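# Sort loose wooden strips into same-coloured rows

## Task

Put every loose wooden strip into the row that matches its colour, then release the grippers once all of them are sorted.

## Robot and tools

Robot: two six-joint arms with parallel grippers, named left_arm and right_arm. Both are bolted beside a table. Scene frame: the origin sits on the tabletop midway between the arms, +z is up, +x reaches out across the table, and left_arm is on the +y side. The names left and right refer to the arms only, not to image sides. Base of left_arm: (+0.011, +0.249, 0) m with quat_wxyz (+0.999, 0, 0, +0.050). Base of right_arm: (-0.024, -0.375, 0) m with quat_wxyz (+0.998, 0, 0, +0.059).

Tool execute_actions, argument actions: a list holding one action, one wait, or nothing. An empty list only reports the present state. An action is {"rows": [...], "steps": n}, with n from 1 to 15 (15 if omitted). Each control step lasts 1/30 s. Each row drives one step, and the final row is reused when there are fewer rows than steps. A wait is {"steps": n} with no rows and n up to 300; it sends no command and returns after n steps counted from the previous result. Optional pictures (true/false) chooses whether camera images come back; by default they do. A refused call moves nothing.

Every row has exactly 14 plain numbers, one list for both arms, even when one arm stays still: left_arm waist, shoulder, elbow, wrist pitch, wrist yaw, wrist roll, opening, then the same seven for right_arm. The six joint numbers are absolute target angles in radians, in the same form the Joint positions line prints, not offsets. Stated ranges per arm: waist -2.618 to 3.054, shoulder 0.000 to 3.142, elbow 0.000 to 3.142, wrist pitch -1.571 to 1.571, wrist yaw -1.571 to 1.571, wrist roll -2.094 to 2.094. The true end of a joint may be up to 0.036 rad either side of these. A target more than 0.036 rad beyond a stated end, and farther out than the joint's last reported angle, gets the whole call refused. A target past the real end is clipped there, and a later result may say "joint sent to its limit"; silence does not prove there is room left. Opening is an absolute value from -1 (closed) to +1 (fully open).

Motion: speed is capped. On each step the target sent to a joint stays within a fixed distance of its measured angle: 0.202 rad waist, 0.258 shoulder, 0.238 elbow, 0.573 wrist pitch, 0.522 wrist yaw and wrist roll. If an arm's targets would move its gripper over 70 mm from where it is measured, all its targets are pulled back toward the current angles, so large moves need several calls. Between calls the arms keep heading to the last row sent until everything nearly stops or a step is HELD; after that only a new action carries them further. Fingers still moving keep moving.

Result lines: per arm, end_effector_position (metres) and end_effector_quat_wxyz in the scene frame. This point is between the finger pads, about 1 cm short of the fingertips; fingers point along the gripper's +z and close along its y axis. The printed position can be off, more so at long reach. Joint positions and Joint velocities give each arm's six joints (rad, rad/s) plus the pad gap (m, m/s; 0.094 m fully open). grip_measured is the finger opening on the command scale; each gripper's reading may be off by about 1 mm of opening, constant within a scene. "joint command not followed" means a clearance check altered or blocked joint targets on some steps; the rest of the row still ran. HELD flags steps where all or part of your row did not reach the robot.

Gripping: away from -1 and +1, fingers go to where grip_measured equals your number. To hold a strip, command about 0.03 below the grip_measured seen while it is held; a smaller margin grips more lightly. Pads push up to roughly 50 to 62 N each, and less on very thin parts (under about 2 mm). First contact can spike harder.

Cameras: cam_high and cam_low (504x504, fixed) and cam_left_wrist and cam_right_wrist (616x616, fisheye on each gripper), returned in that order. The calibration block gives K, distortion and T_world_to_cam (world to camera, metres); real poses can differ slightly, and wrist poses follow the reported joints. zoom_image takes camera (one of the four names) and region [x0, y0, x1, y1] in pixels of that camera's latest full image, origin top-left, at most 504 by 504, and returns a sharper crop. read_manual with section "licences" (the default) only returns URDF licence text. finished_scene takes scene, the number of the current scene, ends it irreversibly and reports whether the goal holds; finish only once all strips are sorted and released.

Avoid: dropping strips, pushing anything off the table, hard presses or slams, and letting the two arms touch or shove each other. Outside forces may sometimes tug a held strip or nudge loose ones, so check the result afterwards. Long holds heat motors: a MOTOR HOT warning appears from 75 °C; at 90 °C that arm is halted for 10 seconds, and at 100 °C it goes limp and drops whatever it carries (OVER-TEMPERATURE FAULT).

Each tool is called as name(argument=value, ...) on one line, values as JSON.

## Session

execute_actions(actions=[])

Scene clock: 0.00 s of 5700.00 s.
left_arm: end_effector_position=(+0.2861, +0.5718, +0.1333) grip_measured=+1.000 end_effector_quat_wxyz=(+0.260, -0.428, +0.790, +0.354) | right_arm: end_effector_position=(+0.2277, +0.0053, +0.3817) grip_measured=+1.000 end_effector_quat_wxyz=(-0.339, +0.763, -0.370, +0.408)
Joint positions: left_arm=[ 0.518  1.613  1.021 -0.258 -0.613 -0.137  0.094] | right_arm=[ 1.174  1.849  2.18  -1.104  0.894 -1.345  0.094]
Joint velocities: left_arm=[-0.012  0.002 -0.007  0.037  0.007  0.022  0.   ] | right_arm=[ 0.022 -0.007 -0.022  0.037 -0.066 -0.037  0.   ]

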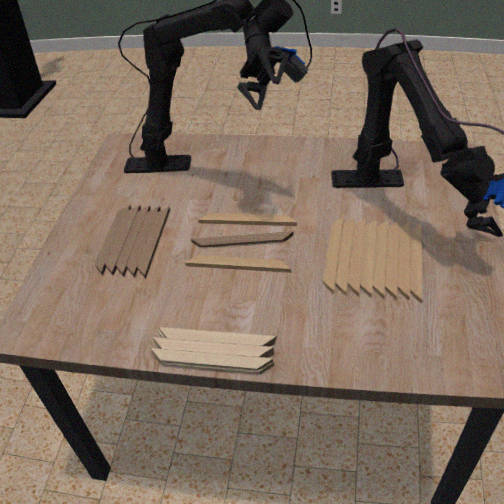

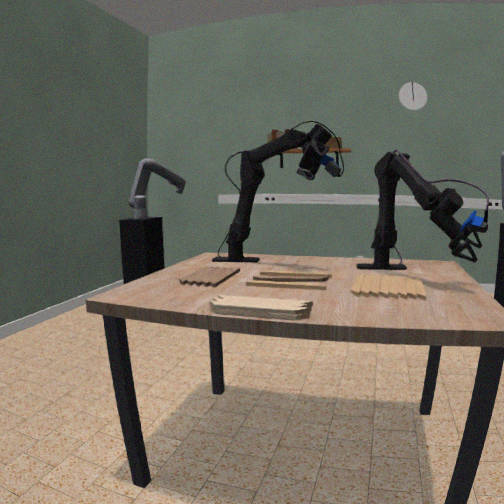

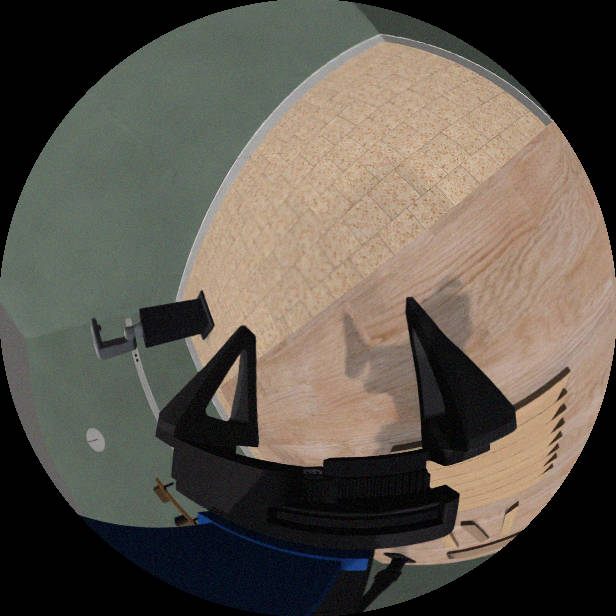

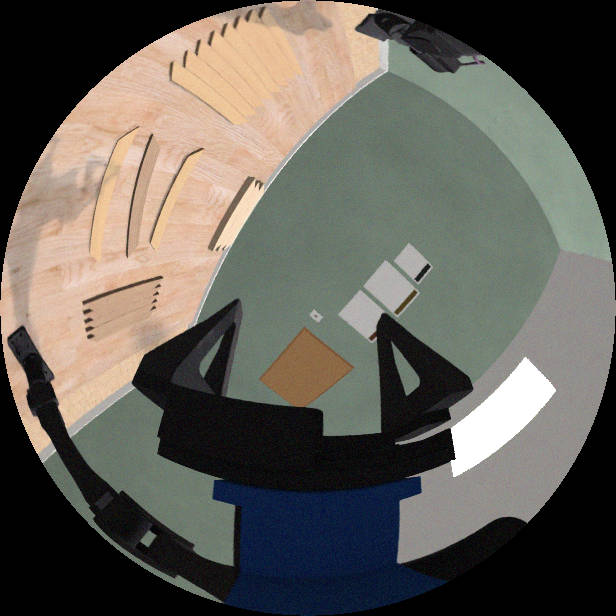

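zoom_image(camera="cam_high", region=[80, 190, 320, 300])

zoom_image(camera="cam_high", region=[280, 200, 480, 320])

zoom_image(camera="cam_low", region=[170, 250, 440, 330])

Region (80, 190, 320, 300) of cam_high's 504x504 image, scaled by 2.100, with more detail than that image has; it fills the top 231 rows of this view, and the rest is white.

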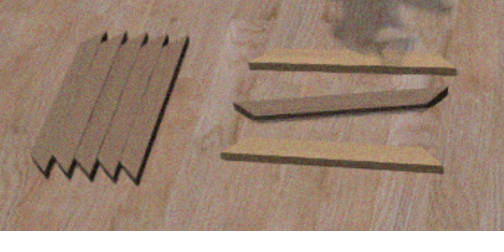

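Region (280, 200, 480, 320) of cam_high's 504x504 image, scaled by 2.520, with more detail than that image has; it fills the top 302 rows of this view, and the rest is white.

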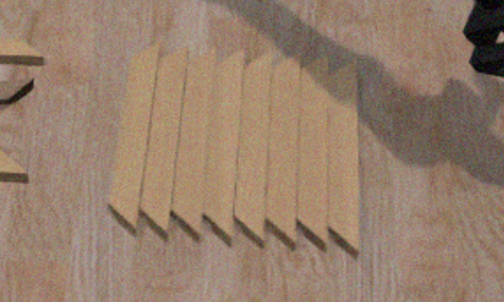

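Region (170, 250, 440, 330) of cam_low's 504x504 image, scaled by 1.867, with more detail than that image has; it fills the top 149 rows of this view, and the rest is white.

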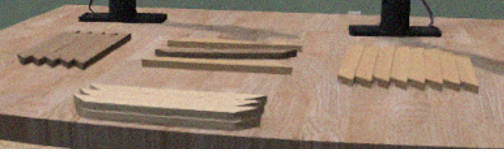

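zoom_image(camera="cam_high", region=[100, 30, 320, 200])

zoom_image(camera="cam_high", region=[320, 120, 504, 260])

zoom_image(camera="cam_right_wrist", region=[50, 0, 330, 360])

Region (100, 30, 320, 200) of cam_high's 504x504 image, scaled by 2.291, with more detail than that image has; it fills the top 389 rows of this view, and the rest is white.

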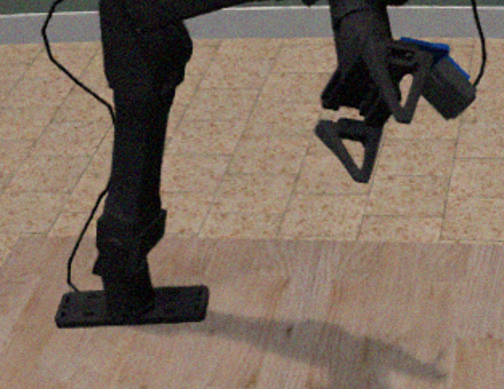

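Region (320, 120, 504, 260) of cam_high's 504x504 image, scaled by 2.739, with more detail than that image has; it fills the top 383 rows of this view, and the rest is white.

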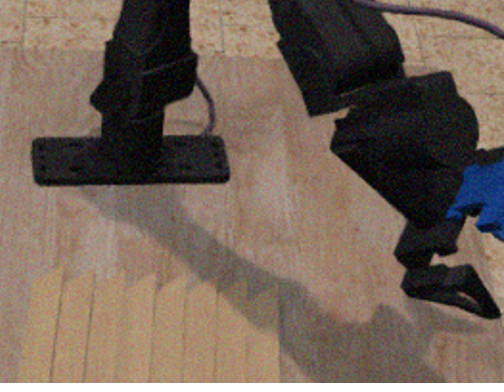

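Region (50, 0, 330, 360) of cam_right_wrist's 616x616 image, scaled by 1.400, with more detail than that image has.

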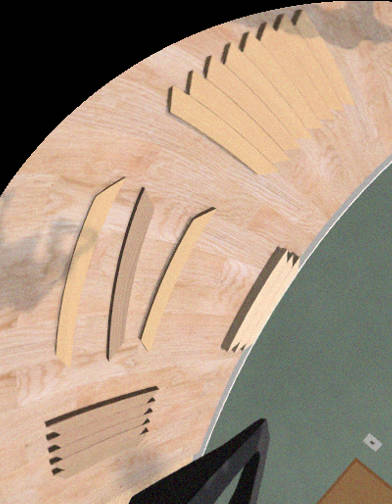

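execute_actions(actions=[{"rows":[[-0.027,1.640,1.465,-1.396,0,0.13,0.17,0.668,2.272,2.064,-1.363,0,-0.952,0.17]],"steps":15}], pictures=false)

execute_actions(actions=[{"steps":25}])

Scene clock: 55.33 s of 5700.00 s.
left_arm: end_effector_position=(+0.3453, +0.2831, +0.1476) grip_measured=+0.173 end_effector_quat_wxyz=(+0.088, +0.015, +0.995, +0.039) | right_arm: end_effector_position=(+0.3047, -0.0275, +0.1082) grip_measured=+0.173 end_effector_quat_wxyz=(-0.074, +0.817, -0.556, +0.137)
Joint positions: left_arm=[-0.037  1.64   1.438 -1.186 -0.063  0.099  0.055] | right_arm=[ 0.789  2.242  2.087 -1.247  0.263 -1.062  0.055]
Joint velocities: left_arm=[-0.486  0.002 -0.002 -1.37   0.593  0.212 -0.   ] | right_arm=[-1.321  0.862 -0.325 -0.505 -1.868  0.652  0.   ]
Steps of this call (steps 1 to 90: nothing new was sent; then 51.83 s passed at rest; steps 91 to 105: all 15 steps of this action). Readings (joint positions):
91: left_arm=[0.509 1.615 1.044 -0.314 -0.576 -0.115] | right_arm=[1.167 1.855 2.179 -1.112 0.867 -1.325]
92: left_arm=[0.489 1.621 1.081 -0.390 -0.523 -0.087] | right_arm=[1.153 1.863 2.179 -1.121 0.832 -1.302]
94: left_arm=[0.420 1.633 1.160 -0.523 -0.414 -0.040] | right_arm=[1.112 1.896 2.172 -1.139 0.764 -1.260]
98: left_arm=[0.246 1.640 1.329 -0.780 -0.249 0.027] | right_arm=[1.017 2.004 2.146 -1.175 0.620 -1.190]
105: the state above

Scene clock: 56.17 s of 5700.00 s.
left_arm: end_effector_position=(+0.2958, +0.2720, +0.1432) grip_measured=+0.173 end_effector_quat_wxyz=(-0.011, +0.028, +1.000, +0.006) | right_arm: end_effector_position=(+0.2877, -0.0630, +0.0658) grip_measured=+0.173 end_effector_quat_wxyz=(+0.012, +0.768, -0.641, +0.008)
Joint positions: left_arm=[-0.034  1.64   1.438 -1.389 -0.014  0.123  0.055] | right_arm=[ 0.671  2.295  2.046 -1.345  0.018 -0.961  0.055]
Joint velocities: left_arm=[ 0.022 -0.002 -0.007 -0.037 -0.066 -0.051 -0.001] | right_arm=[ 0.012 -0.007  0.002 -0.066 -0.007  0.037 -0.   ]
Steps of this call (steps 1 to 25: the robot went on to your last target). Readings (joint positions):
1: left_arm=[-0.047 1.640 1.438 -1.231 -0.045 0.106] | right_arm=[0.744 2.270 2.076 -1.262 0.211 -1.042]
2: left_arm=[-0.049 1.640 1.438 -1.268 -0.034 0.111] | right_arm=[0.701 2.293 2.065 -1.277 0.174 -1.026]
4: left_arm=[-0.042 1.640 1.438 -1.319 -0.025 0.116] | right_arm=[0.641 2.320 2.050 -1.304 0.126 -1.001]
8: left_arm=[-0.034 1.640 1.438 -1.365 -0.020 0.120] | right_arm=[0.630 2.313 2.046 -1.333 0.072 -0.977]
25: the state above
camera_calibration (this result's frames):
cam_left_wrist: T_world_to_cam=[[-0.387361, -0.920468, -0.0518647, 0.382151], [-0.554932, 0.187869, 0.810405, 0.0104016], [-0.736208, 0.342701, -0.58357, 0.315142], [0, 0, 0, 1]] pos_world=[0.385813, 0.241804, 0.195298]
cam_right_wrist: T_world_to_cam=[[0.961341, 0.274045, -0.0268767, -0.254672], [0.215249, -0.68702, 0.694025, -0.140124], [0.171729, -0.67298, -0.719449, 0.0803305], [0, 0, 0, 1]] pos_world=[0.261193, 0.0275846, 0.148198]

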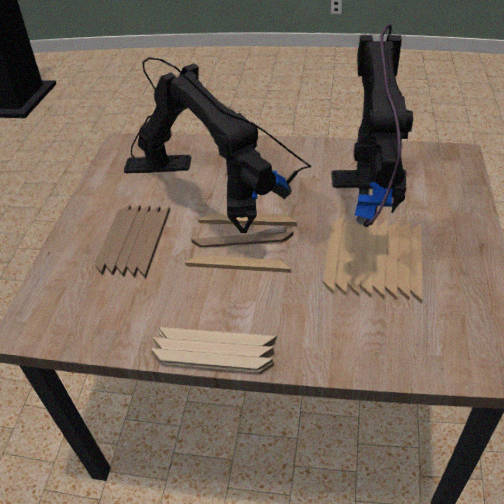

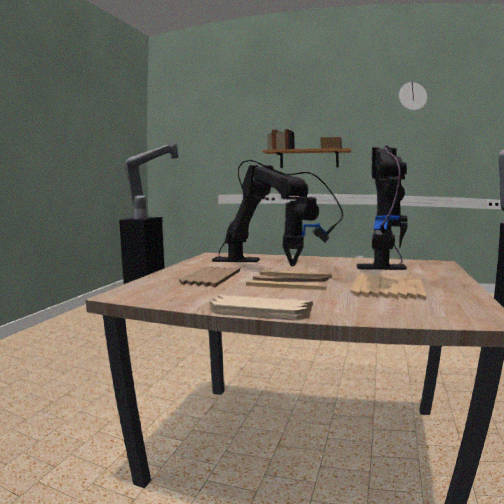

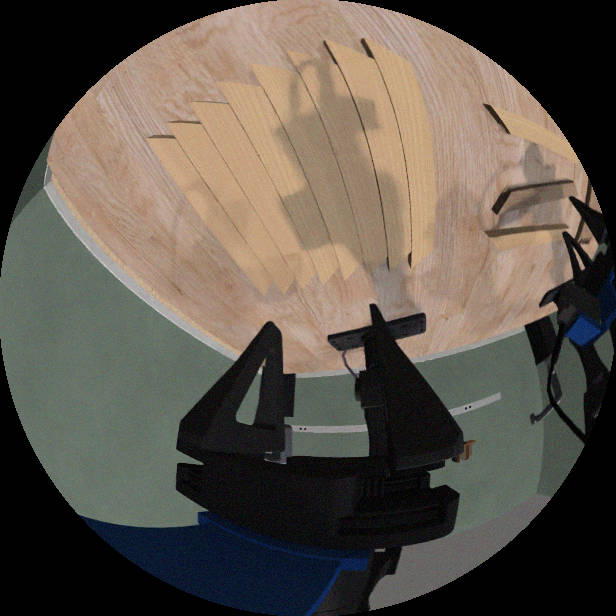

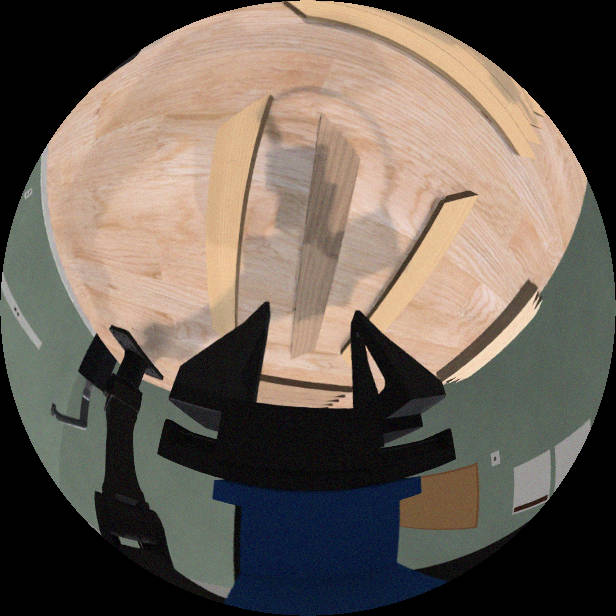

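execute_actions(actions=[{"rows":[[-0.027,1.640,1.465,-1.396,0,0.13,0.17,0.667,2.272,2.055,-1.34,0,-0.952,0.17],[-0.027,1.640,1.465,-1.396,0,0.13,0.17,0.665,2.272,2.04,-1.325,0,-0.955,0.17],[-0.027,1.640,1.465,-1.396,0,0.13,0.17,0.663,2.272,2.02,-1.305,-0.01,-0.955,0.17],[-0.027,1.640,1.465,-1.396,0,0.13,0.17,0.661,2.272,2.0,-1.28,-0.01,-0.955,0.17],[-0.027,1.640,1.465,-1.396,0,0.13,0.17,0.659,2.272,1.98,-1.26,-0.01,-0.955,0.17],[-0.027,1.640,1.465,-1.396,0,0.13,0.17,0.657,2.272,1.96,-1.24,-0.01,-0.955,0.17],[-0.027,1.640,1.465,-1.396,0,0.13,0.17,0.655,2.272,1.94,-1.22,-0.01,-0.955,0.17],[-0.027,1.640,1.465,-1.396,0,0.13,0.17,0.653,2.272,1.92,-1.20,-0.01,-0.955,0.17],[-0.027,1.640,1.465,-1.396,0,0.13,0.17,0.652,2.272,1.905,-1.18,-0.01,-0.955,0.17],[-0.027,1.640,1.465,-1.396,0,0.13,0.17,0.652,2.272,1.895,-1.165,-0.01,-0.955,0.17],[-0.027,1.640,1.465,-1.396,0,0.13,0.17,0.652,2.272,1.89,-1.155,-0.01,-0.955,0.17]],"steps":15}], pictures=false)

execute_actions(actions=[])

Scene clock: 68.30 s of 5700.00 s.
left_arm: end_effector_position=(+0.2957, +0.2719, +0.1432) grip_measured=+0.173 end_effector_quat_wxyz=(-0.011, +0.028, +1.000, +0.006) | right_arm: end_effector_position=(+0.2867, -0.0697, +0.0296) grip_measured=+0.173 end_effector_quat_wxyz=(+0.014, +0.763, -0.646, +0.003)
Joint positions: left_arm=[-0.034  1.64   1.438 -1.389 -0.014  0.123  0.055] | right_arm=[ 0.658  2.289  1.892 -1.202  0.008 -0.961  0.055]
Joint velocities: left_arm=[-0.007  0.007 -0.012  0.037  0.051  0.051 -0.   ] | right_arm=[ 0.017  0.012 -0.017  0.271  0.022 -0.007 -0.001]
Steps of this call (steps 1 to 15: the robot went on to your last target; steps 16 to 90: nothing new was sent; then 8.63 s passed at rest; steps 91 to 105: all 15 steps of this action). Readings (joint positions):
91: left_arm=[-0.034 1.640 1.438 -1.389 -0.014 0.123] | right_arm=[0.671 2.295 2.046 -1.345 0.017 -0.961]
92: left_arm=[-0.034 1.640 1.438 -1.389 -0.014 0.123] | right_arm=[0.671 2.295 2.046 -1.345 0.017 -0.961]
94: left_arm=[-0.034 1.640 1.438 -1.389 -0.014 0.123] | right_arm=[0.671 2.293 2.035 -1.331 0.014 -0.961]
98: left_arm=[-0.034 1.640 1.438 -1.389 -0.014 0.123] | right_arm=[0.668 2.289 1.966 -1.276 0.009 -0.961]
105: the state above

Scene clock: 68.30 s of 5700.00 s.
left_arm: end_effector_position=(+0.2957, +0.2719, +0.1432) grip_measured=+0.173 end_effector_quat_wxyz=(-0.011, +0.028, +1.000, +0.006) | right_arm: end_effector_position=(+0.2867, -0.0697, +0.0296) grip_measured=+0.173 end_effector_quat_wxyz=(+0.014, +0.763, -0.646, +0.003)
Joint positions: left_arm=[-0.034  1.64   1.438 -1.389 -0.014  0.123  0.055] | right_arm=[ 0.658  2.289  1.892 -1.202  0.008 -0.961  0.055]
Joint velocities: left_arm=[-0.007  0.007 -0.012  0.037  0.051  0.051 -0.   ] | right_arm=[ 0.017  0.012 -0.017  0.271  0.022 -0.007 -0.001]
camera_calibration (this result's frames):
cam_left_wrist: T_world_to_cam=[[-0.387372, -0.920492, -0.0513534, 0.381985], [-0.554646, 0.188194, 0.810525, 0.0101744], [-0.736418, 0.342458, -0.583448, 0.315212], [0, 0, 0, 1]] pos_world=[0.385741, 0.241752, 0.19528]
cam_right_wrist: T_world_to_cam=[[0.964658, 0.261054, -0.035858, -0.254447], [0.21295, -0.692183, 0.68959, -0.118886], [0.1552, -0.672855, -0.723311, 0.0548377], [0, 0, 0, 1]] pos_world=[0.262261, 0.0210316, 0.112523]

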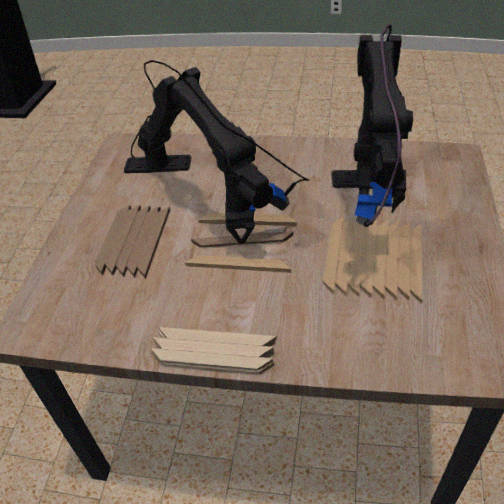

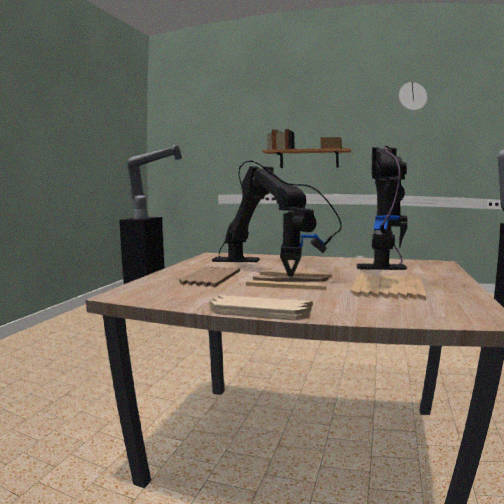

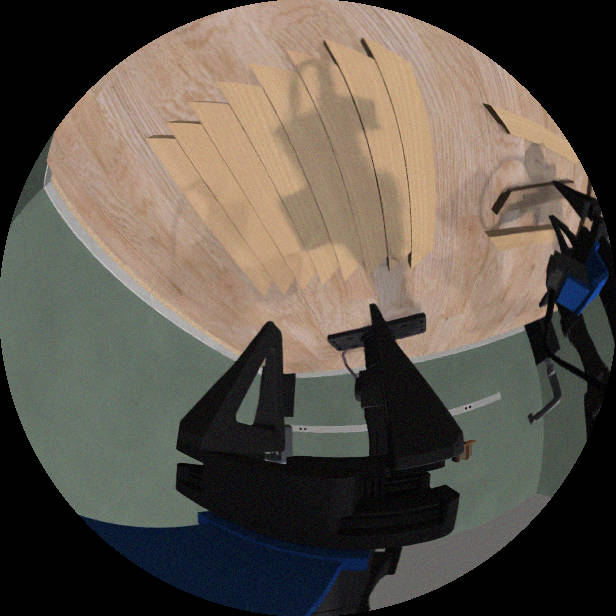

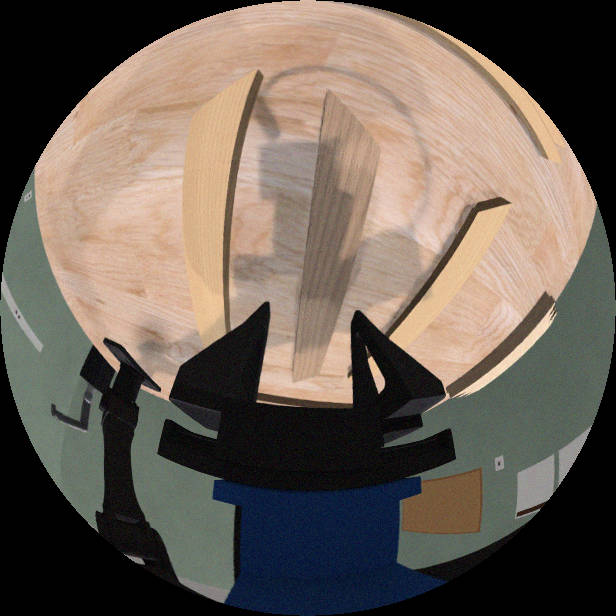

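execute_actions(actions=[{"rows":[[-0.027,1.640,1.465,-1.396,0,0.13,0.17,0.652,2.272,1.885,-1.13,-0.01,-0.955,0.17],[-0.027,1.640,1.465,-1.396,0,0.13,0.17,0.652,2.272,1.875,-1.11,-0.01,-0.955,0.17],[-0.027,1.640,1.465,-1.396,0,0.13,0.17,0.652,2.272,1.865,-1.095,-0.01,-0.955,0.17],[-0.027,1.640,1.465,-1.396,0,0.13,0.17,0.652,2.272,1.855,-1.095,-0.01,-0.955,0.17],[-0.027,1.640,1.465,-1.396,0,0.13,0.17,0.652,2.272,1.845,-1.095,-0.01,-0.955,0.17],[-0.027,1.640,1.465,-1.396,0,0.13,0.17,0.652,2.272,1.835,-1.095,-0.01,-0.955,0.17],[-0.027,1.640,1.465,-1.396,0,0.13,0.17,0.652,2.272,1.828,-1.095,-0.01,-0.955,0.17]],"steps":15}])

Scene clock: 72.80 s of 5700.00 s.
left_arm: end_effector_position=(+0.2957, +0.2719, +0.1432) grip_measured=+0.173 end_effector_quat_wxyz=(-0.011, +0.028, +1.000, +0.006) | right_arm: end_effector_position=(+0.2895, -0.0666, +0.0149) grip_measured=+0.173 end_effector_quat_wxyz=(+0.000, +0.763, -0.646, +0.003)
Joint positions: left_arm=[-0.034  1.64   1.438 -1.389 -0.014  0.123  0.055] | right_arm=[ 0.658  2.289  1.833 -1.115  0.007 -0.961  0.055]
Joint velocities: left_arm=[-0.012 -0.002 -0.007 -0.051 -0.066  0.066 -0.001] | right_arm=[ 0.012  0.007  0.022  0.022 -0.066  0.051 -0.   ]
Steps of this call (steps 1 to 30: the robot went on to your last target; steps 31 to 90: nothing new was sent; then 1.00 s passed at rest; steps 91 to 105: all 15 steps of this action). Readings (joint positions):
91: left_arm=[-0.034 1.640 1.438 -1.389 -0.014 0.123] | right_arm=[0.658 2.289 1.892 -1.169 0.007 -0.961]
92: left_arm=[-0.034 1.640 1.438 -1.389 -0.014 0.123] | right_arm=[0.658 2.289 1.891 -1.162 0.007 -0.961]
94: left_arm=[-0.034 1.640 1.438 -1.389 -0.014 0.123] | right_arm=[0.658 2.289 1.882 -1.141 0.007 -0.961]
98: left_arm=[-0.034 1.640 1.438 -1.389 -0.014 0.123] | right_arm=[0.658 2.289 1.846 -1.120 0.007 -0.961]
105: the state above
camera_calibration (this result's frames):
cam_left_wrist: T_world_to_cam=[[-0.387372, -0.920492, -0.0513534, 0.381985], [-0.554646, 0.188194, 0.810525, 0.0101744], [-0.736418, 0.342458, -0.583448, 0.315212], [0, 0, 0, 1]] pos_world=[0.385741, 0.241752, 0.19528]
cam_right_wrist: T_world_to_cam=[[0.96512, 0.261526, -0.0121517, -0.258954], [0.199892, -0.706105, 0.679308, -0.104184], [0.169076, -0.658042, -0.733753, 0.0429066], [0, 0, 0, 1]] pos_world=[0.263493, 0.022393, 0.0991089]

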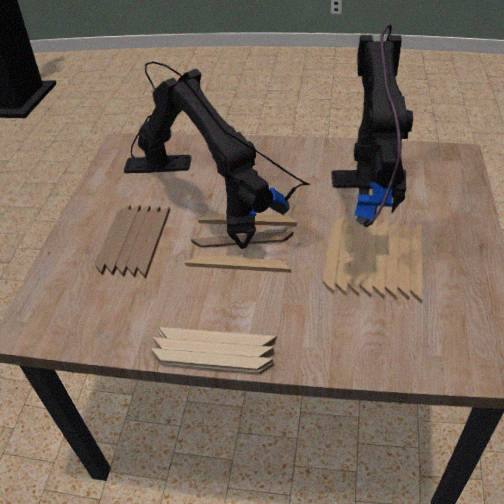

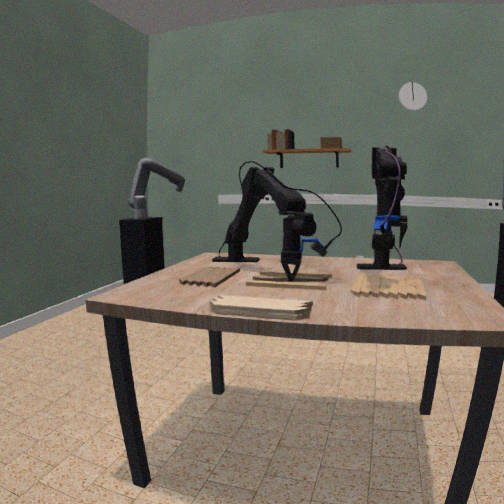

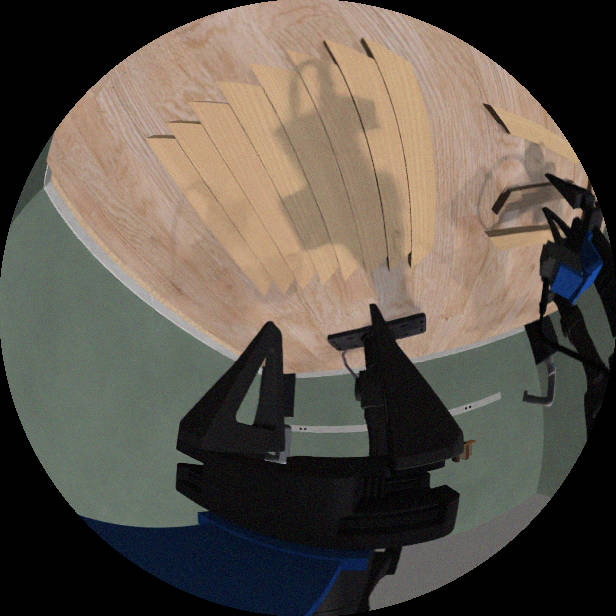

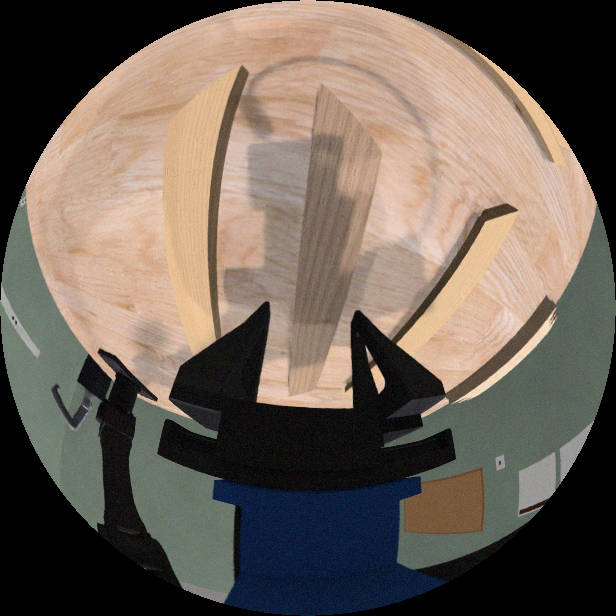

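zoom_image(camera="cam_low", region=[250, 245, 340, 295])

Region (250, 245, 340, 295) of cam_low's 504x504 image, scaled by 5.600, with more detail than that image has.

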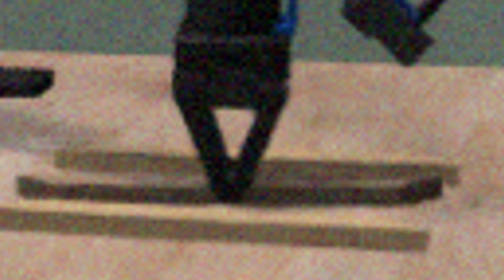

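execute_actions(actions=[{"rows":[[-0.027,1.640,1.465,-1.396,0,0.13,0.17,0.652,2.272,1.82,-1.09,-0.01,-0.955,0.1],[-0.027,1.640,1.465,-1.396,0,0.13,0.17,0.652,2.272,1.82,-1.09,-0.01,-0.955,0.0],[-0.027,1.640,1.465,-1.396,0,0.13,0.17,0.652,2.272,1.82,-1.09,-0.01,-0.955,-0.1],[-0.027,1.640,1.465,-1.396,0,0.13,0.17,0.652,2.272,1.82,-1.09,-0.01,-0.955,-0.2],[-0.027,1.640,1.465,-1.396,0,0.13,0.17,0.652,2.272,1.82,-1.09,-0.01,-0.955,-0.28],[-0.027,1.640,1.465,-1.396,0,0.13,0.17,0.652,2.272,1.82,-1.09,-0.01,-0.955,-0.34],[-0.027,1.640,1.465,-1.396,0,0.13,0.17,0.652,2.272,1.82,-1.09,-0.01,-0.955,-0.38],[-0.027,1.640,1.465,-1.396,0,0.13,0.17,0.652,2.272,1.82,-1.09,-0.01,-0.955,-0.42],[-0.027,1.640,1.465,-1.396,0,0.13,0.17,0.652,2.272,1.82,-1.09,-0.01,-0.955,-0.46]],"steps":13}], pictures=false)

Scene clock: 79.73 s of 5700.00 s.
left_arm: end_effector_position=(+0.2957, +0.2719, +0.1432) grip_measured=+0.173 end_effector_quat_wxyz=(-0.011, +0.028, +1.000, +0.006) | right_arm: end_effector_position=(+0.2910, -0.0651, +0.0149) grip_measured=-0.442 end_effector_quat_wxyz=(-0.004, +0.763, -0.646, +0.004)
Joint positions: left_arm=[-0.034  1.64   1.438 -1.389 -0.014  0.123  0.055] | right_arm=[ 0.658  2.289  1.833 -1.107  0.007 -0.961  0.026]
Joint velocities: left_arm=[-0.002 -0.012 -0.002 -0.022 -0.007 -0.022 -0.001] | right_arm=[-0.007  0.032  0.002 -0.007 -0.081  0.051 -0.   ]
Steps of this call (steps 1 to 15: the robot went on to your last target; steps 16 to 90: nothing new was sent; then 3.50 s passed at rest; steps 91 to 103: all 13 steps of this action). Readings (joint positions):
91: left_arm=[-0.034 1.640 1.438 -1.389 -0.014 0.123] | right_arm=[0.658 2.289 1.833 -1.111 0.007 -0.961]
92: left_arm=[-0.034 1.640 1.438 -1.389 -0.014 0.123] | right_arm=[0.658 2.289 1.833 -1.110 0.007 -0.961]
94: left_arm=[-0.034 1.640 1.438 -1.389 -0.014 0.123] | right_arm=[0.658 2.289 1.833 -1.109 0.007 -0.961]
98: left_arm=[-0.034 1.640 1.438 -1.389 -0.014 0.123] | right_arm=[0.658 2.289 1.833 -1.107 0.007 -0.961]
103: the state above

execute_actions(actions=[{"rows":[[-0.03,1.64,1.465,-1.39,0,0.13,0.17,0.652,2.268,1.83,-1.11,-0.01,-0.955,-0.48],[-0.03,1.64,1.465,-1.39,0,0.13,0.17,0.652,2.255,1.83,-1.14,-0.01,-0.955,-0.48],[-0.03,1.64,1.465,-1.39,0,0.13,0.17,0.652,2.235,1.83,-1.17,-0.01,-0.955,-0.48],[-0.03,1.64,1.465,-1.39,0,0.13,0.17,0.652,2.215,1.83,-1.195,-0.01,-0.955,-0.48],[-0.03,1.64,1.465,-1.39,0,0.13,0.17,0.652,2.197,1.83,-1.21,-0.01,-0.955,-0.48],[-0.03,1.64,1.465,-1.39,0,0.13,0.17,0.652,2.185,1.83,-1.21,-0.01,-0.955,-0.48],[-0.03,1.64,1.465,-1.39,0,0.13,0.17,0.649,2.178,1.827,-1.21,-0.01,-0.946,-0.48],[-0.03,1.64,1.465,-1.39,0,0.13,0.17,0.641,2.172,1.818,-1.205,-0.01,-0.918,-0.48],[-0.03,1.64,1.465,-1.39,0,0.13,0.17,0.627,2.162,1.803,-1.2,-0.01,-0.875,-0.48],[-0.033,1.641,1.465,-1.39,0,0.13,0.17,0.61,2.15,1.784,-1.192,-0.01,-0.819,-0.48],[-0.044,1.644,1.466,-1.386,0,0.136,0.17,0.589,2.135,1.761,-1.183,-0.01,-0.751,-0.48],[-0.06,1.649,1.467,-1.382,0,0.142,0.17,0.564,2.117,1.734,-1.172,-0.01,-0.672,-0.48],[-0.082,1.656,1.468,-1.376,0,0.151,0.17,0.537,2.098,1.705,-1.161,-0.01,-0.586,-0.48],[-0.109,1.664,1.47,-1.369,0,0.162,0.17,0.509,2.078,1.673,-1.148,-0.01,-0.494,-0.48],[-0.141,1.673,1.472,-1.36,0,0.175,0.17,0.479,2.057,1.641,-1.136,-0.01,-0.398,-0.48]],"steps":15}], pictures=false)

execute_actions(actions=[{"rows":[[-0.178,1.684,1.475,-1.35,0.01,0.19,0.17,0.449,2.035,1.608,-1.123,-0.01,-0.3,-0.48],[-0.217,1.696,1.477,-1.339,0.01,0.206,0.17,0.418,2.013,1.574,-1.109,-0.01,-0.202,-0.48],[-0.261,1.709,1.48,-1.327,0.01,0.224,0.17,0.388,1.992,1.542,-1.097,-0.01,-0.106,-0.48],[-0.307,1.723,1.483,-1.315,0.01,0.243,0.17,0.36,1.972,1.51,-1.084,-0.01,-0.014,-0.48],[-0.356,1.738,1.486,-1.302,0.01,0.263,0.17,0.333,1.953,1.481,-1.073,-0.01,0.072,-0.48],[-0.407,1.753,1.49,-1.288,0.01,0.283,0.17,0.308,1.935,1.454,-1.062,-0.01,0.151,-0.48],[-0.459,1.768,1.493,-1.274,0.01,0.304,0.17,0.287,1.92,1.431,-1.053,-0.01,0.219,-0.48],[-0.512,1.784,1.497,-1.26,0.01,0.326,0.17,0.27,1.908,1.412,-1.046,-0.01,0.275,-0.48],[-0.565,1.8,1.5,-1.245,0.01,0.348,0.17,0.256,1.898,1.397,-1.04,-0.01,0.318,-0.48],[-0.618,1.816,1.503,-1.23,0.01,0.369,0.17,0.248,1.892,1.388,-1.036,-0.01,0.346,-0.48],[-0.671,1.832,1.507,-1.216,0.01,0.391,0.17,0.245,1.89,1.385,-1.035,-0.01,0.355,-0.48],[-0.723,1.847,1.51,-1.202,0.01,0.412,0.17,0.245,1.89,1.385,-1.035,-0.01,0.355,-0.48],[-0.774,1.862,1.514,-1.188,0.01,0.432,0.17,0.245,1.89,1.385,-1.035,-0.01,0.355,-0.48],[-0.823,1.877,1.517,-1.175,0.01,0.452,0.17,0.245,1.89,1.385,-1.035,-0.01,0.355,-0.48],[-0.869,1.891,1.52,-1.163,0.01,0.471,0.17,0.245,1.89,1.385,-1.035,-0.01,0.355,-0.48]],"steps":15}], pictures=false)

execute_actions(actions=[{"rows":[[-0.913,1.904,1.523,-1.151,0.01,0.489,0.17,0.245,1.89,1.385,-1.035,-0.01,0.355,-0.48],[-0.952,1.916,1.525,-1.14,0.01,0.505,0.17,0.245,1.89,1.385,-1.035,-0.01,0.355,-0.48],[-0.989,1.927,1.528,-1.13,0.01,0.52,0.17,0.245,1.89,1.385,-1.035,-0.01,0.355,-0.48],[-1.021,1.936,1.53,-1.121,0.01,0.533,0.17,0.245,1.89,1.385,-1.035,-0.01,0.355,-0.48],[-1.048,1.944,1.532,-1.114,0.01,0.544,0.17,0.245,1.89,1.385,-1.035,-0.01,0.355,-0.48],[-1.07,1.951,1.533,-1.108,0.01,0.553,0.17,0.245,1.89,1.385,-1.035,-0.01,0.355,-0.48],[-1.086,1.956,1.534,-1.104,0.01,0.559,0.17,0.245,1.89,1.385,-1.035,-0.01,0.355,-0.48],[-1.097,1.959,1.535,-1.101,0.01,0.564,0.17,0.245,1.89,1.385,-1.035,-0.01,0.355,-0.48],[-1.1,1.96,1.535,-1.1,0.01,0.565,0.17,0.245,1.89,1.385,-1.035,-0.01,0.355,-0.48]],"steps":15}])

Scene clock: 106.23 s of 5700.00 s.
left_arm: end_effector_position=(+0.2969, +0.2607, +0.1429) grip_measured=+0.173 end_effector_quat_wxyz=(-0.011, +0.056, +0.998, +0.007) | right_arm: end_effector_position=(+0.2927, -0.1205, +0.0568) grip_measured=-0.450 end_effector_quat_wxyz=(+0.006, -0.627, +0.779, +0.002)
Joint positions: left_arm=[-0.074  1.643  1.44  -1.389 -0.015  0.138  0.055] | right_arm=[ 0.553  2.107  1.706 -1.159 -0.005 -0.683  0.026]
Joint velocities: left_arm=[-0.657  0.071  0.076 -0.037 -0.051  0.11  -0.001] | right_arm=[-0.882 -0.466 -0.911  0.168  0.051  1.883  0.001]
Steps of this call (steps 1 to 15: the robot went on to your last target; steps 16 to 90: nothing new was sent; then 23.00 s passed at rest; steps 91 to 105: all 15 steps of this action). Readings (joint positions):
91: left_arm=[-0.034 1.640 1.438 -1.389 -0.014 0.123] | right_arm=[0.658 2.289 1.833 -1.107 0.007 -0.961]
92: left_arm=[-0.034 1.640 1.438 -1.389 -0.014 0.123] | right_arm=[0.658 2.289 1.833 -1.108 0.007 -0.961]
94: left_arm=[-0.034 1.640 1.438 -1.389 -0.014 0.123] | right_arm=[0.658 2.283 1.833 -1.123 0.007 -0.961]
98: left_arm=[-0.034 1.640 1.438 -1.389 -0.014 0.123] | right_arm=[0.658 2.231 1.827 -1.167 0.007 -0.954]
105: the state above

Scene clock: 106.73 s of 5700.00 s.
left_arm: end_effector_position=(+0.2771, +0.0352, +0.0894) grip_measured=+0.173 end_effector_quat_wxyz=(-0.009, +0.507, +0.862, +0.004) | right_arm: end_effector_position=(+0.2977, -0.2522, +0.0478) grip_measured=-0.450 end_effector_quat_wxyz=(-0.014, -0.048, +0.999, -0.002)
Joint positions: left_arm=[-0.785  1.863  1.489 -1.215 -0.004  0.38   0.055] | right_arm=[ 0.24   1.917  1.393 -1.074 -0.004  0.263  0.026]
Joint velocities: left_arm=[-1.424  0.422  0.085  0.403 -0.022  0.579  0.   ] | right_arm=[-0.017 -0.002  0.007  0.168  0.022  0.564 -0.001]
Steps of this call (steps 1 to 15: all 15 steps of this action). Readings (joint positions):
1: left_arm=[-0.101 1.648 1.443 -1.387 -0.015 0.146] | right_arm=[0.520 2.090 1.673 -1.153 -0.005 -0.612]
2: left_arm=[-0.135 1.656 1.447 -1.383 -0.015 0.155] | right_arm=[0.485 2.072 1.639 -1.146 -0.005 -0.534]
4: left_arm=[-0.216 1.680 1.454 -1.366 -0.014 0.179] | right_arm=[0.413 2.037 1.570 -1.129 -0.005 -0.370]
8: left_arm=[-0.413 1.746 1.467 -1.316 -0.010 0.243] | right_arm=[0.294 1.967 1.451 -1.100 -0.004 -0.045]
15: the state above

Scene clock: 107.23 s of 5700.00 s.
left_arm: end_effector_position=(+0.2069, -0.0602, +0.0628) grip_measured=+0.173 end_effector_quat_wxyz=(+0.001, +0.702, +0.712, -0.003) | right_arm: end_effector_position=(+0.3018, -0.2506, +0.0477) grip_measured=-0.450 end_effector_quat_wxyz=(-0.006, -0.008, +1.000, +0.000)
Joint positions: left_arm=[-1.109  1.953  1.504 -1.117  0.006  0.548  0.055] | right_arm=[ 0.24   1.917  1.393 -1.056 -0.004  0.343  0.026]
Joint velocities: left_arm=[ 0.037  0.012  0.012 -0.051 -0.11  -0.022 -0.001] | right_arm=[-0.012 -0.002 -0.012 -0.081  0.022 -0.037 -0.   ]
Steps of this call (steps 1 to 15: all 15 steps of this action). Readings (joint positions):
1: left_arm=[-0.834 1.877 1.492 -1.201 -0.004 0.400] | right_arm=[0.240 1.917 1.393 -1.070 -0.004 0.280]
2: left_arm=[-0.881 1.890 1.495 -1.188 -0.002 0.419] | right_arm=[0.240 1.917 1.393 -1.066 -0.004 0.293]
4: left_arm=[-0.966 1.914 1.499 -1.165 -0.001 0.455] | right_arm=[0.240 1.917 1.393 -1.062 -0.004 0.312]
8: left_arm=[-1.084 1.945 1.504 -1.133 0.003 0.511] | right_arm=[0.240 1.917 1.393 -1.058 -0.004 0.333]
15: the state above
camera_calibration (this result's frames):
cam_left_wrist: T_world_to_cam=[[-0.946198, 0.320058, -0.0476729, 0.227766], [0.159615, 0.58979, 0.791626, -0.0337619], [0.281483, 0.741425, -0.609144, 0.131647], [0, 0, 0, 1]] pos_world=[0.183844, -0.150592, 0.117777]
cam_right_wrist: T_world_to_cam=[[0.113069, -0.993446, -0.0167357, -0.279445], [-0.724633, -0.0939746, 0.682698, 0.17343], [-0.679796, -0.0650645, -0.730509, 0.348479], [0, 0, 0, 1]] pos_world=[0.394164, -0.238642, 0.13149]

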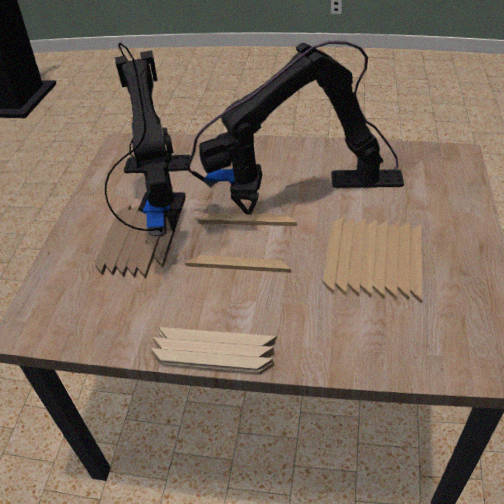

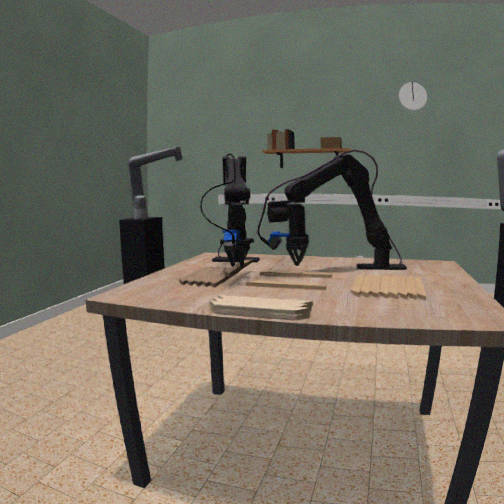

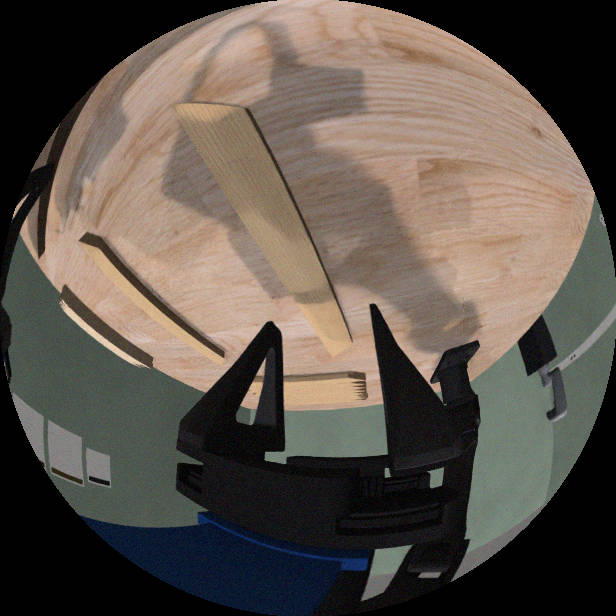

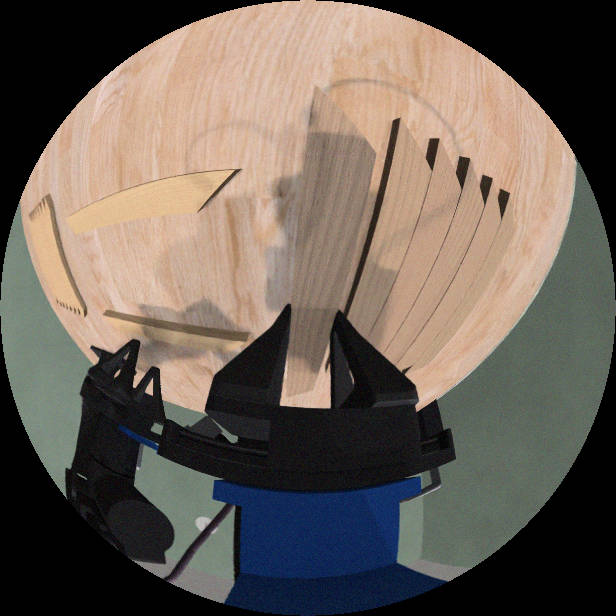

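execute_actions(actions=[{"rows":[[-1.098,1.965,1.537,-1.09,0.01,0.55,0.17,0.238,1.91,1.382,-1.02,-0.01,0.34,-0.48],[-1.095,1.972,1.539,-1.08,0.01,0.54,0.17,0.232,1.914,1.376,-1.0,-0.01,0.33,-0.48],[-1.092,1.981,1.541,-1.07,0.01,0.535,0.17,0.226,1.918,1.368,-0.98,-0.01,0.32,-0.48],[-1.089,1.991,1.543,-1.06,0.01,0.535,0.17,0.22,1.922,1.358,-0.96,-0.01,0.32,-0.48],[-1.086,2.001,1.545,-1.05,0.01,0.535,0.17,0.214,1.926,1.347,-0.945,-0.01,0.32,-0.48],[-1.083,2.011,1.545,-1.045,0.01,0.535,0.17,0.209,1.93,1.336,-0.93,-0.01,0.32,-0.48],[-1.083,2.02,1.545,-1.045,0.01,0.535,0.17,0.205,1.934,1.326,-0.92,-0.01,0.32,-0.48],[-1.083,2.027,1.545,-1.045,0.01,0.535,0.17,0.205,1.937,1.317,-0.92,-0.01,0.32,-0.48],[-1.083,2.032,1.545,-1.045,0.01,0.535,0.17,0.205,1.94,1.311,-0.92,-0.01,0.32,-0.48],[-1.083,2.032,1.545,-1.045,0.01,0.535,0.17,0.205,1.94,1.307,-0.92,-0.01,0.32,-0.48]],"steps":15}])

zoom_image(camera="cam_low", region=[190, 230, 340, 295])

Scene clock: 121.83 s of 5700.00 s.
left_arm: end_effector_position=(+0.2206, -0.0679, +0.0403) grip_measured=+0.173 end_effector_quat_wxyz=(-0.000, +0.693, +0.721, -0.003) | right_arm: end_effector_position=(+0.3019, -0.2620, +0.0200) grip_measured=-0.450 end_effector_quat_wxyz=(-0.007, +0.001, +1.000, -0.000)
Joint positions: left_arm=[-1.089  2.029  1.522 -1.063  0.006  0.542  0.055] | right_arm=[ 0.209  1.941  1.31  -0.953 -0.004  0.33   0.026]
Joint velocities: left_arm=[-0.007 -0.022  0.002  0.007  0.007 -0.066  0.   ] | right_arm=[ 0.002  0.032 -0.002 -0.022  0.037  0.007 -0.001]
Steps of this call (steps 1 to 15: the robot went on to your last target; steps 16 to 90: nothing new was sent; then 11.10 s passed at rest; steps 91 to 105: all 15 steps of this action). Readings (joint positions):
91: left_arm=[-1.107 1.953 1.504 -1.114 0.006 0.557] | right_arm=[0.240 1.917 1.393 -1.054 -0.004 0.346]
92: left_arm=[-1.107 1.953 1.504 -1.111 0.006 0.556] | right_arm=[0.240 1.917 1.391 -1.049 -0.004 0.345]
94: left_arm=[-1.106 1.959 1.509 -1.105 0.006 0.551] | right_arm=[0.238 1.917 1.382 -1.027 -0.004 0.340]
98: left_arm=[-1.094 1.991 1.522 -1.075 0.006 0.546] | right_arm=[0.220 1.921 1.343 -0.977 -0.004 0.333]
105: the state above
camera_calibration (this result's frames):
cam_left_wrist: T_world_to_cam=[[-0.95428, 0.295556, -0.0446841, 0.242138], [0.145961, 0.591195, 0.793211, -0.0106049], [0.260856, 0.750423, -0.607305, 0.124838], [0, 0, 0, 1]] pos_world=[0.200051, -0.158977, 0.0950466]
cam_right_wrist: T_world_to_cam=[[0.0955578, -0.995288, -0.016464, -0.286348], [-0.723868, -0.0808331, 0.685187, 0.194399], [-0.683289, -0.0535572, -0.728181, 0.3316], [0, 0, 0, 1]] pos_world=[0.39466, -0.251525, 0.10355]

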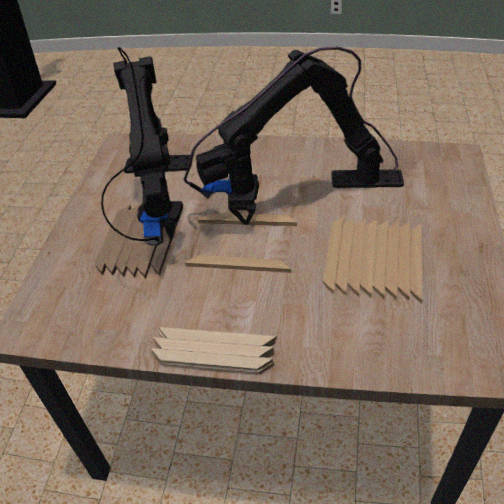

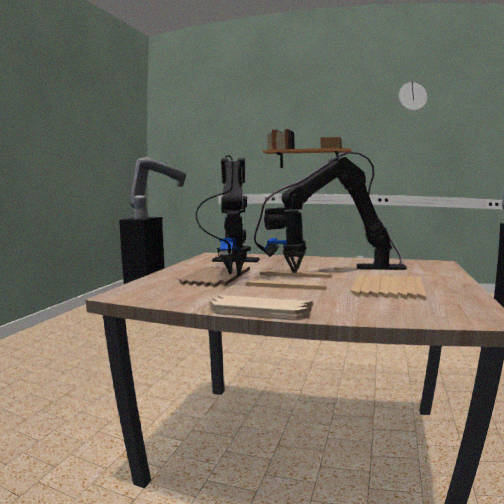

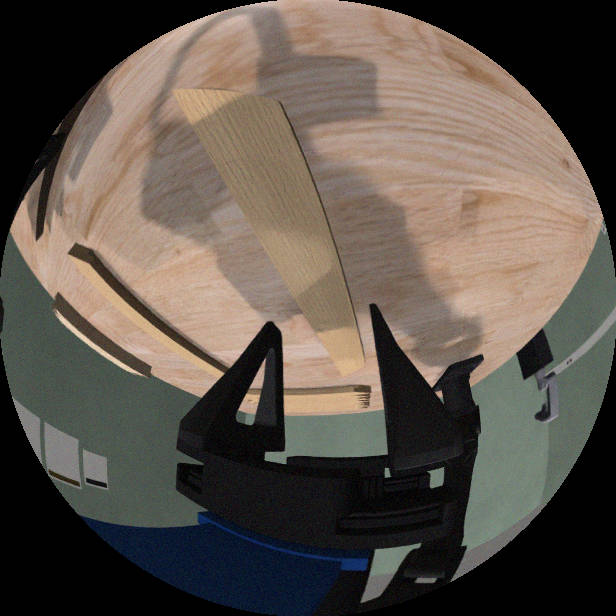

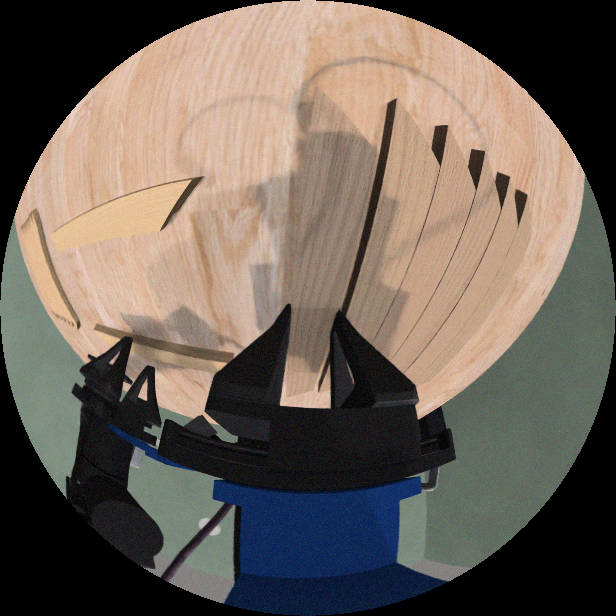

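Region (190, 230, 340, 295) of cam_low's 504x504 image, scaled by 3.360, with more detail than that image has; it fills the top 218 rows of this view, and the rest is white.

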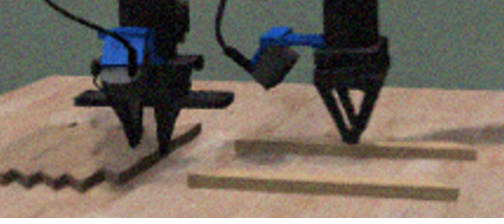

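zoom_image(camera="cam_right_wrist", region=[250, 70, 450, 410])

zoom_image(camera="cam_high", region=[90, 190, 210, 290])

Region (250, 70, 450, 410) of cam_right_wrist's 616x616 image, scaled by 1.482, with more detail than that image has; it fills the left 296 columns of this view, and the rest is white.

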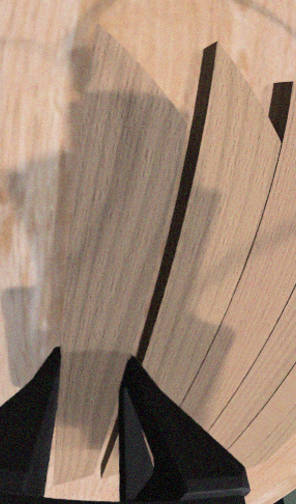

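Region (90, 190, 210, 290) of cam_high's 504x504 image, scaled by 4.200, with more detail than that image has.

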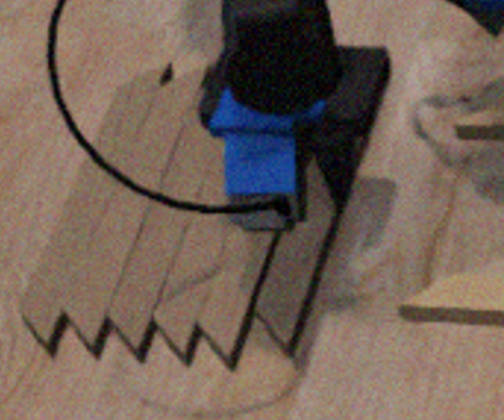

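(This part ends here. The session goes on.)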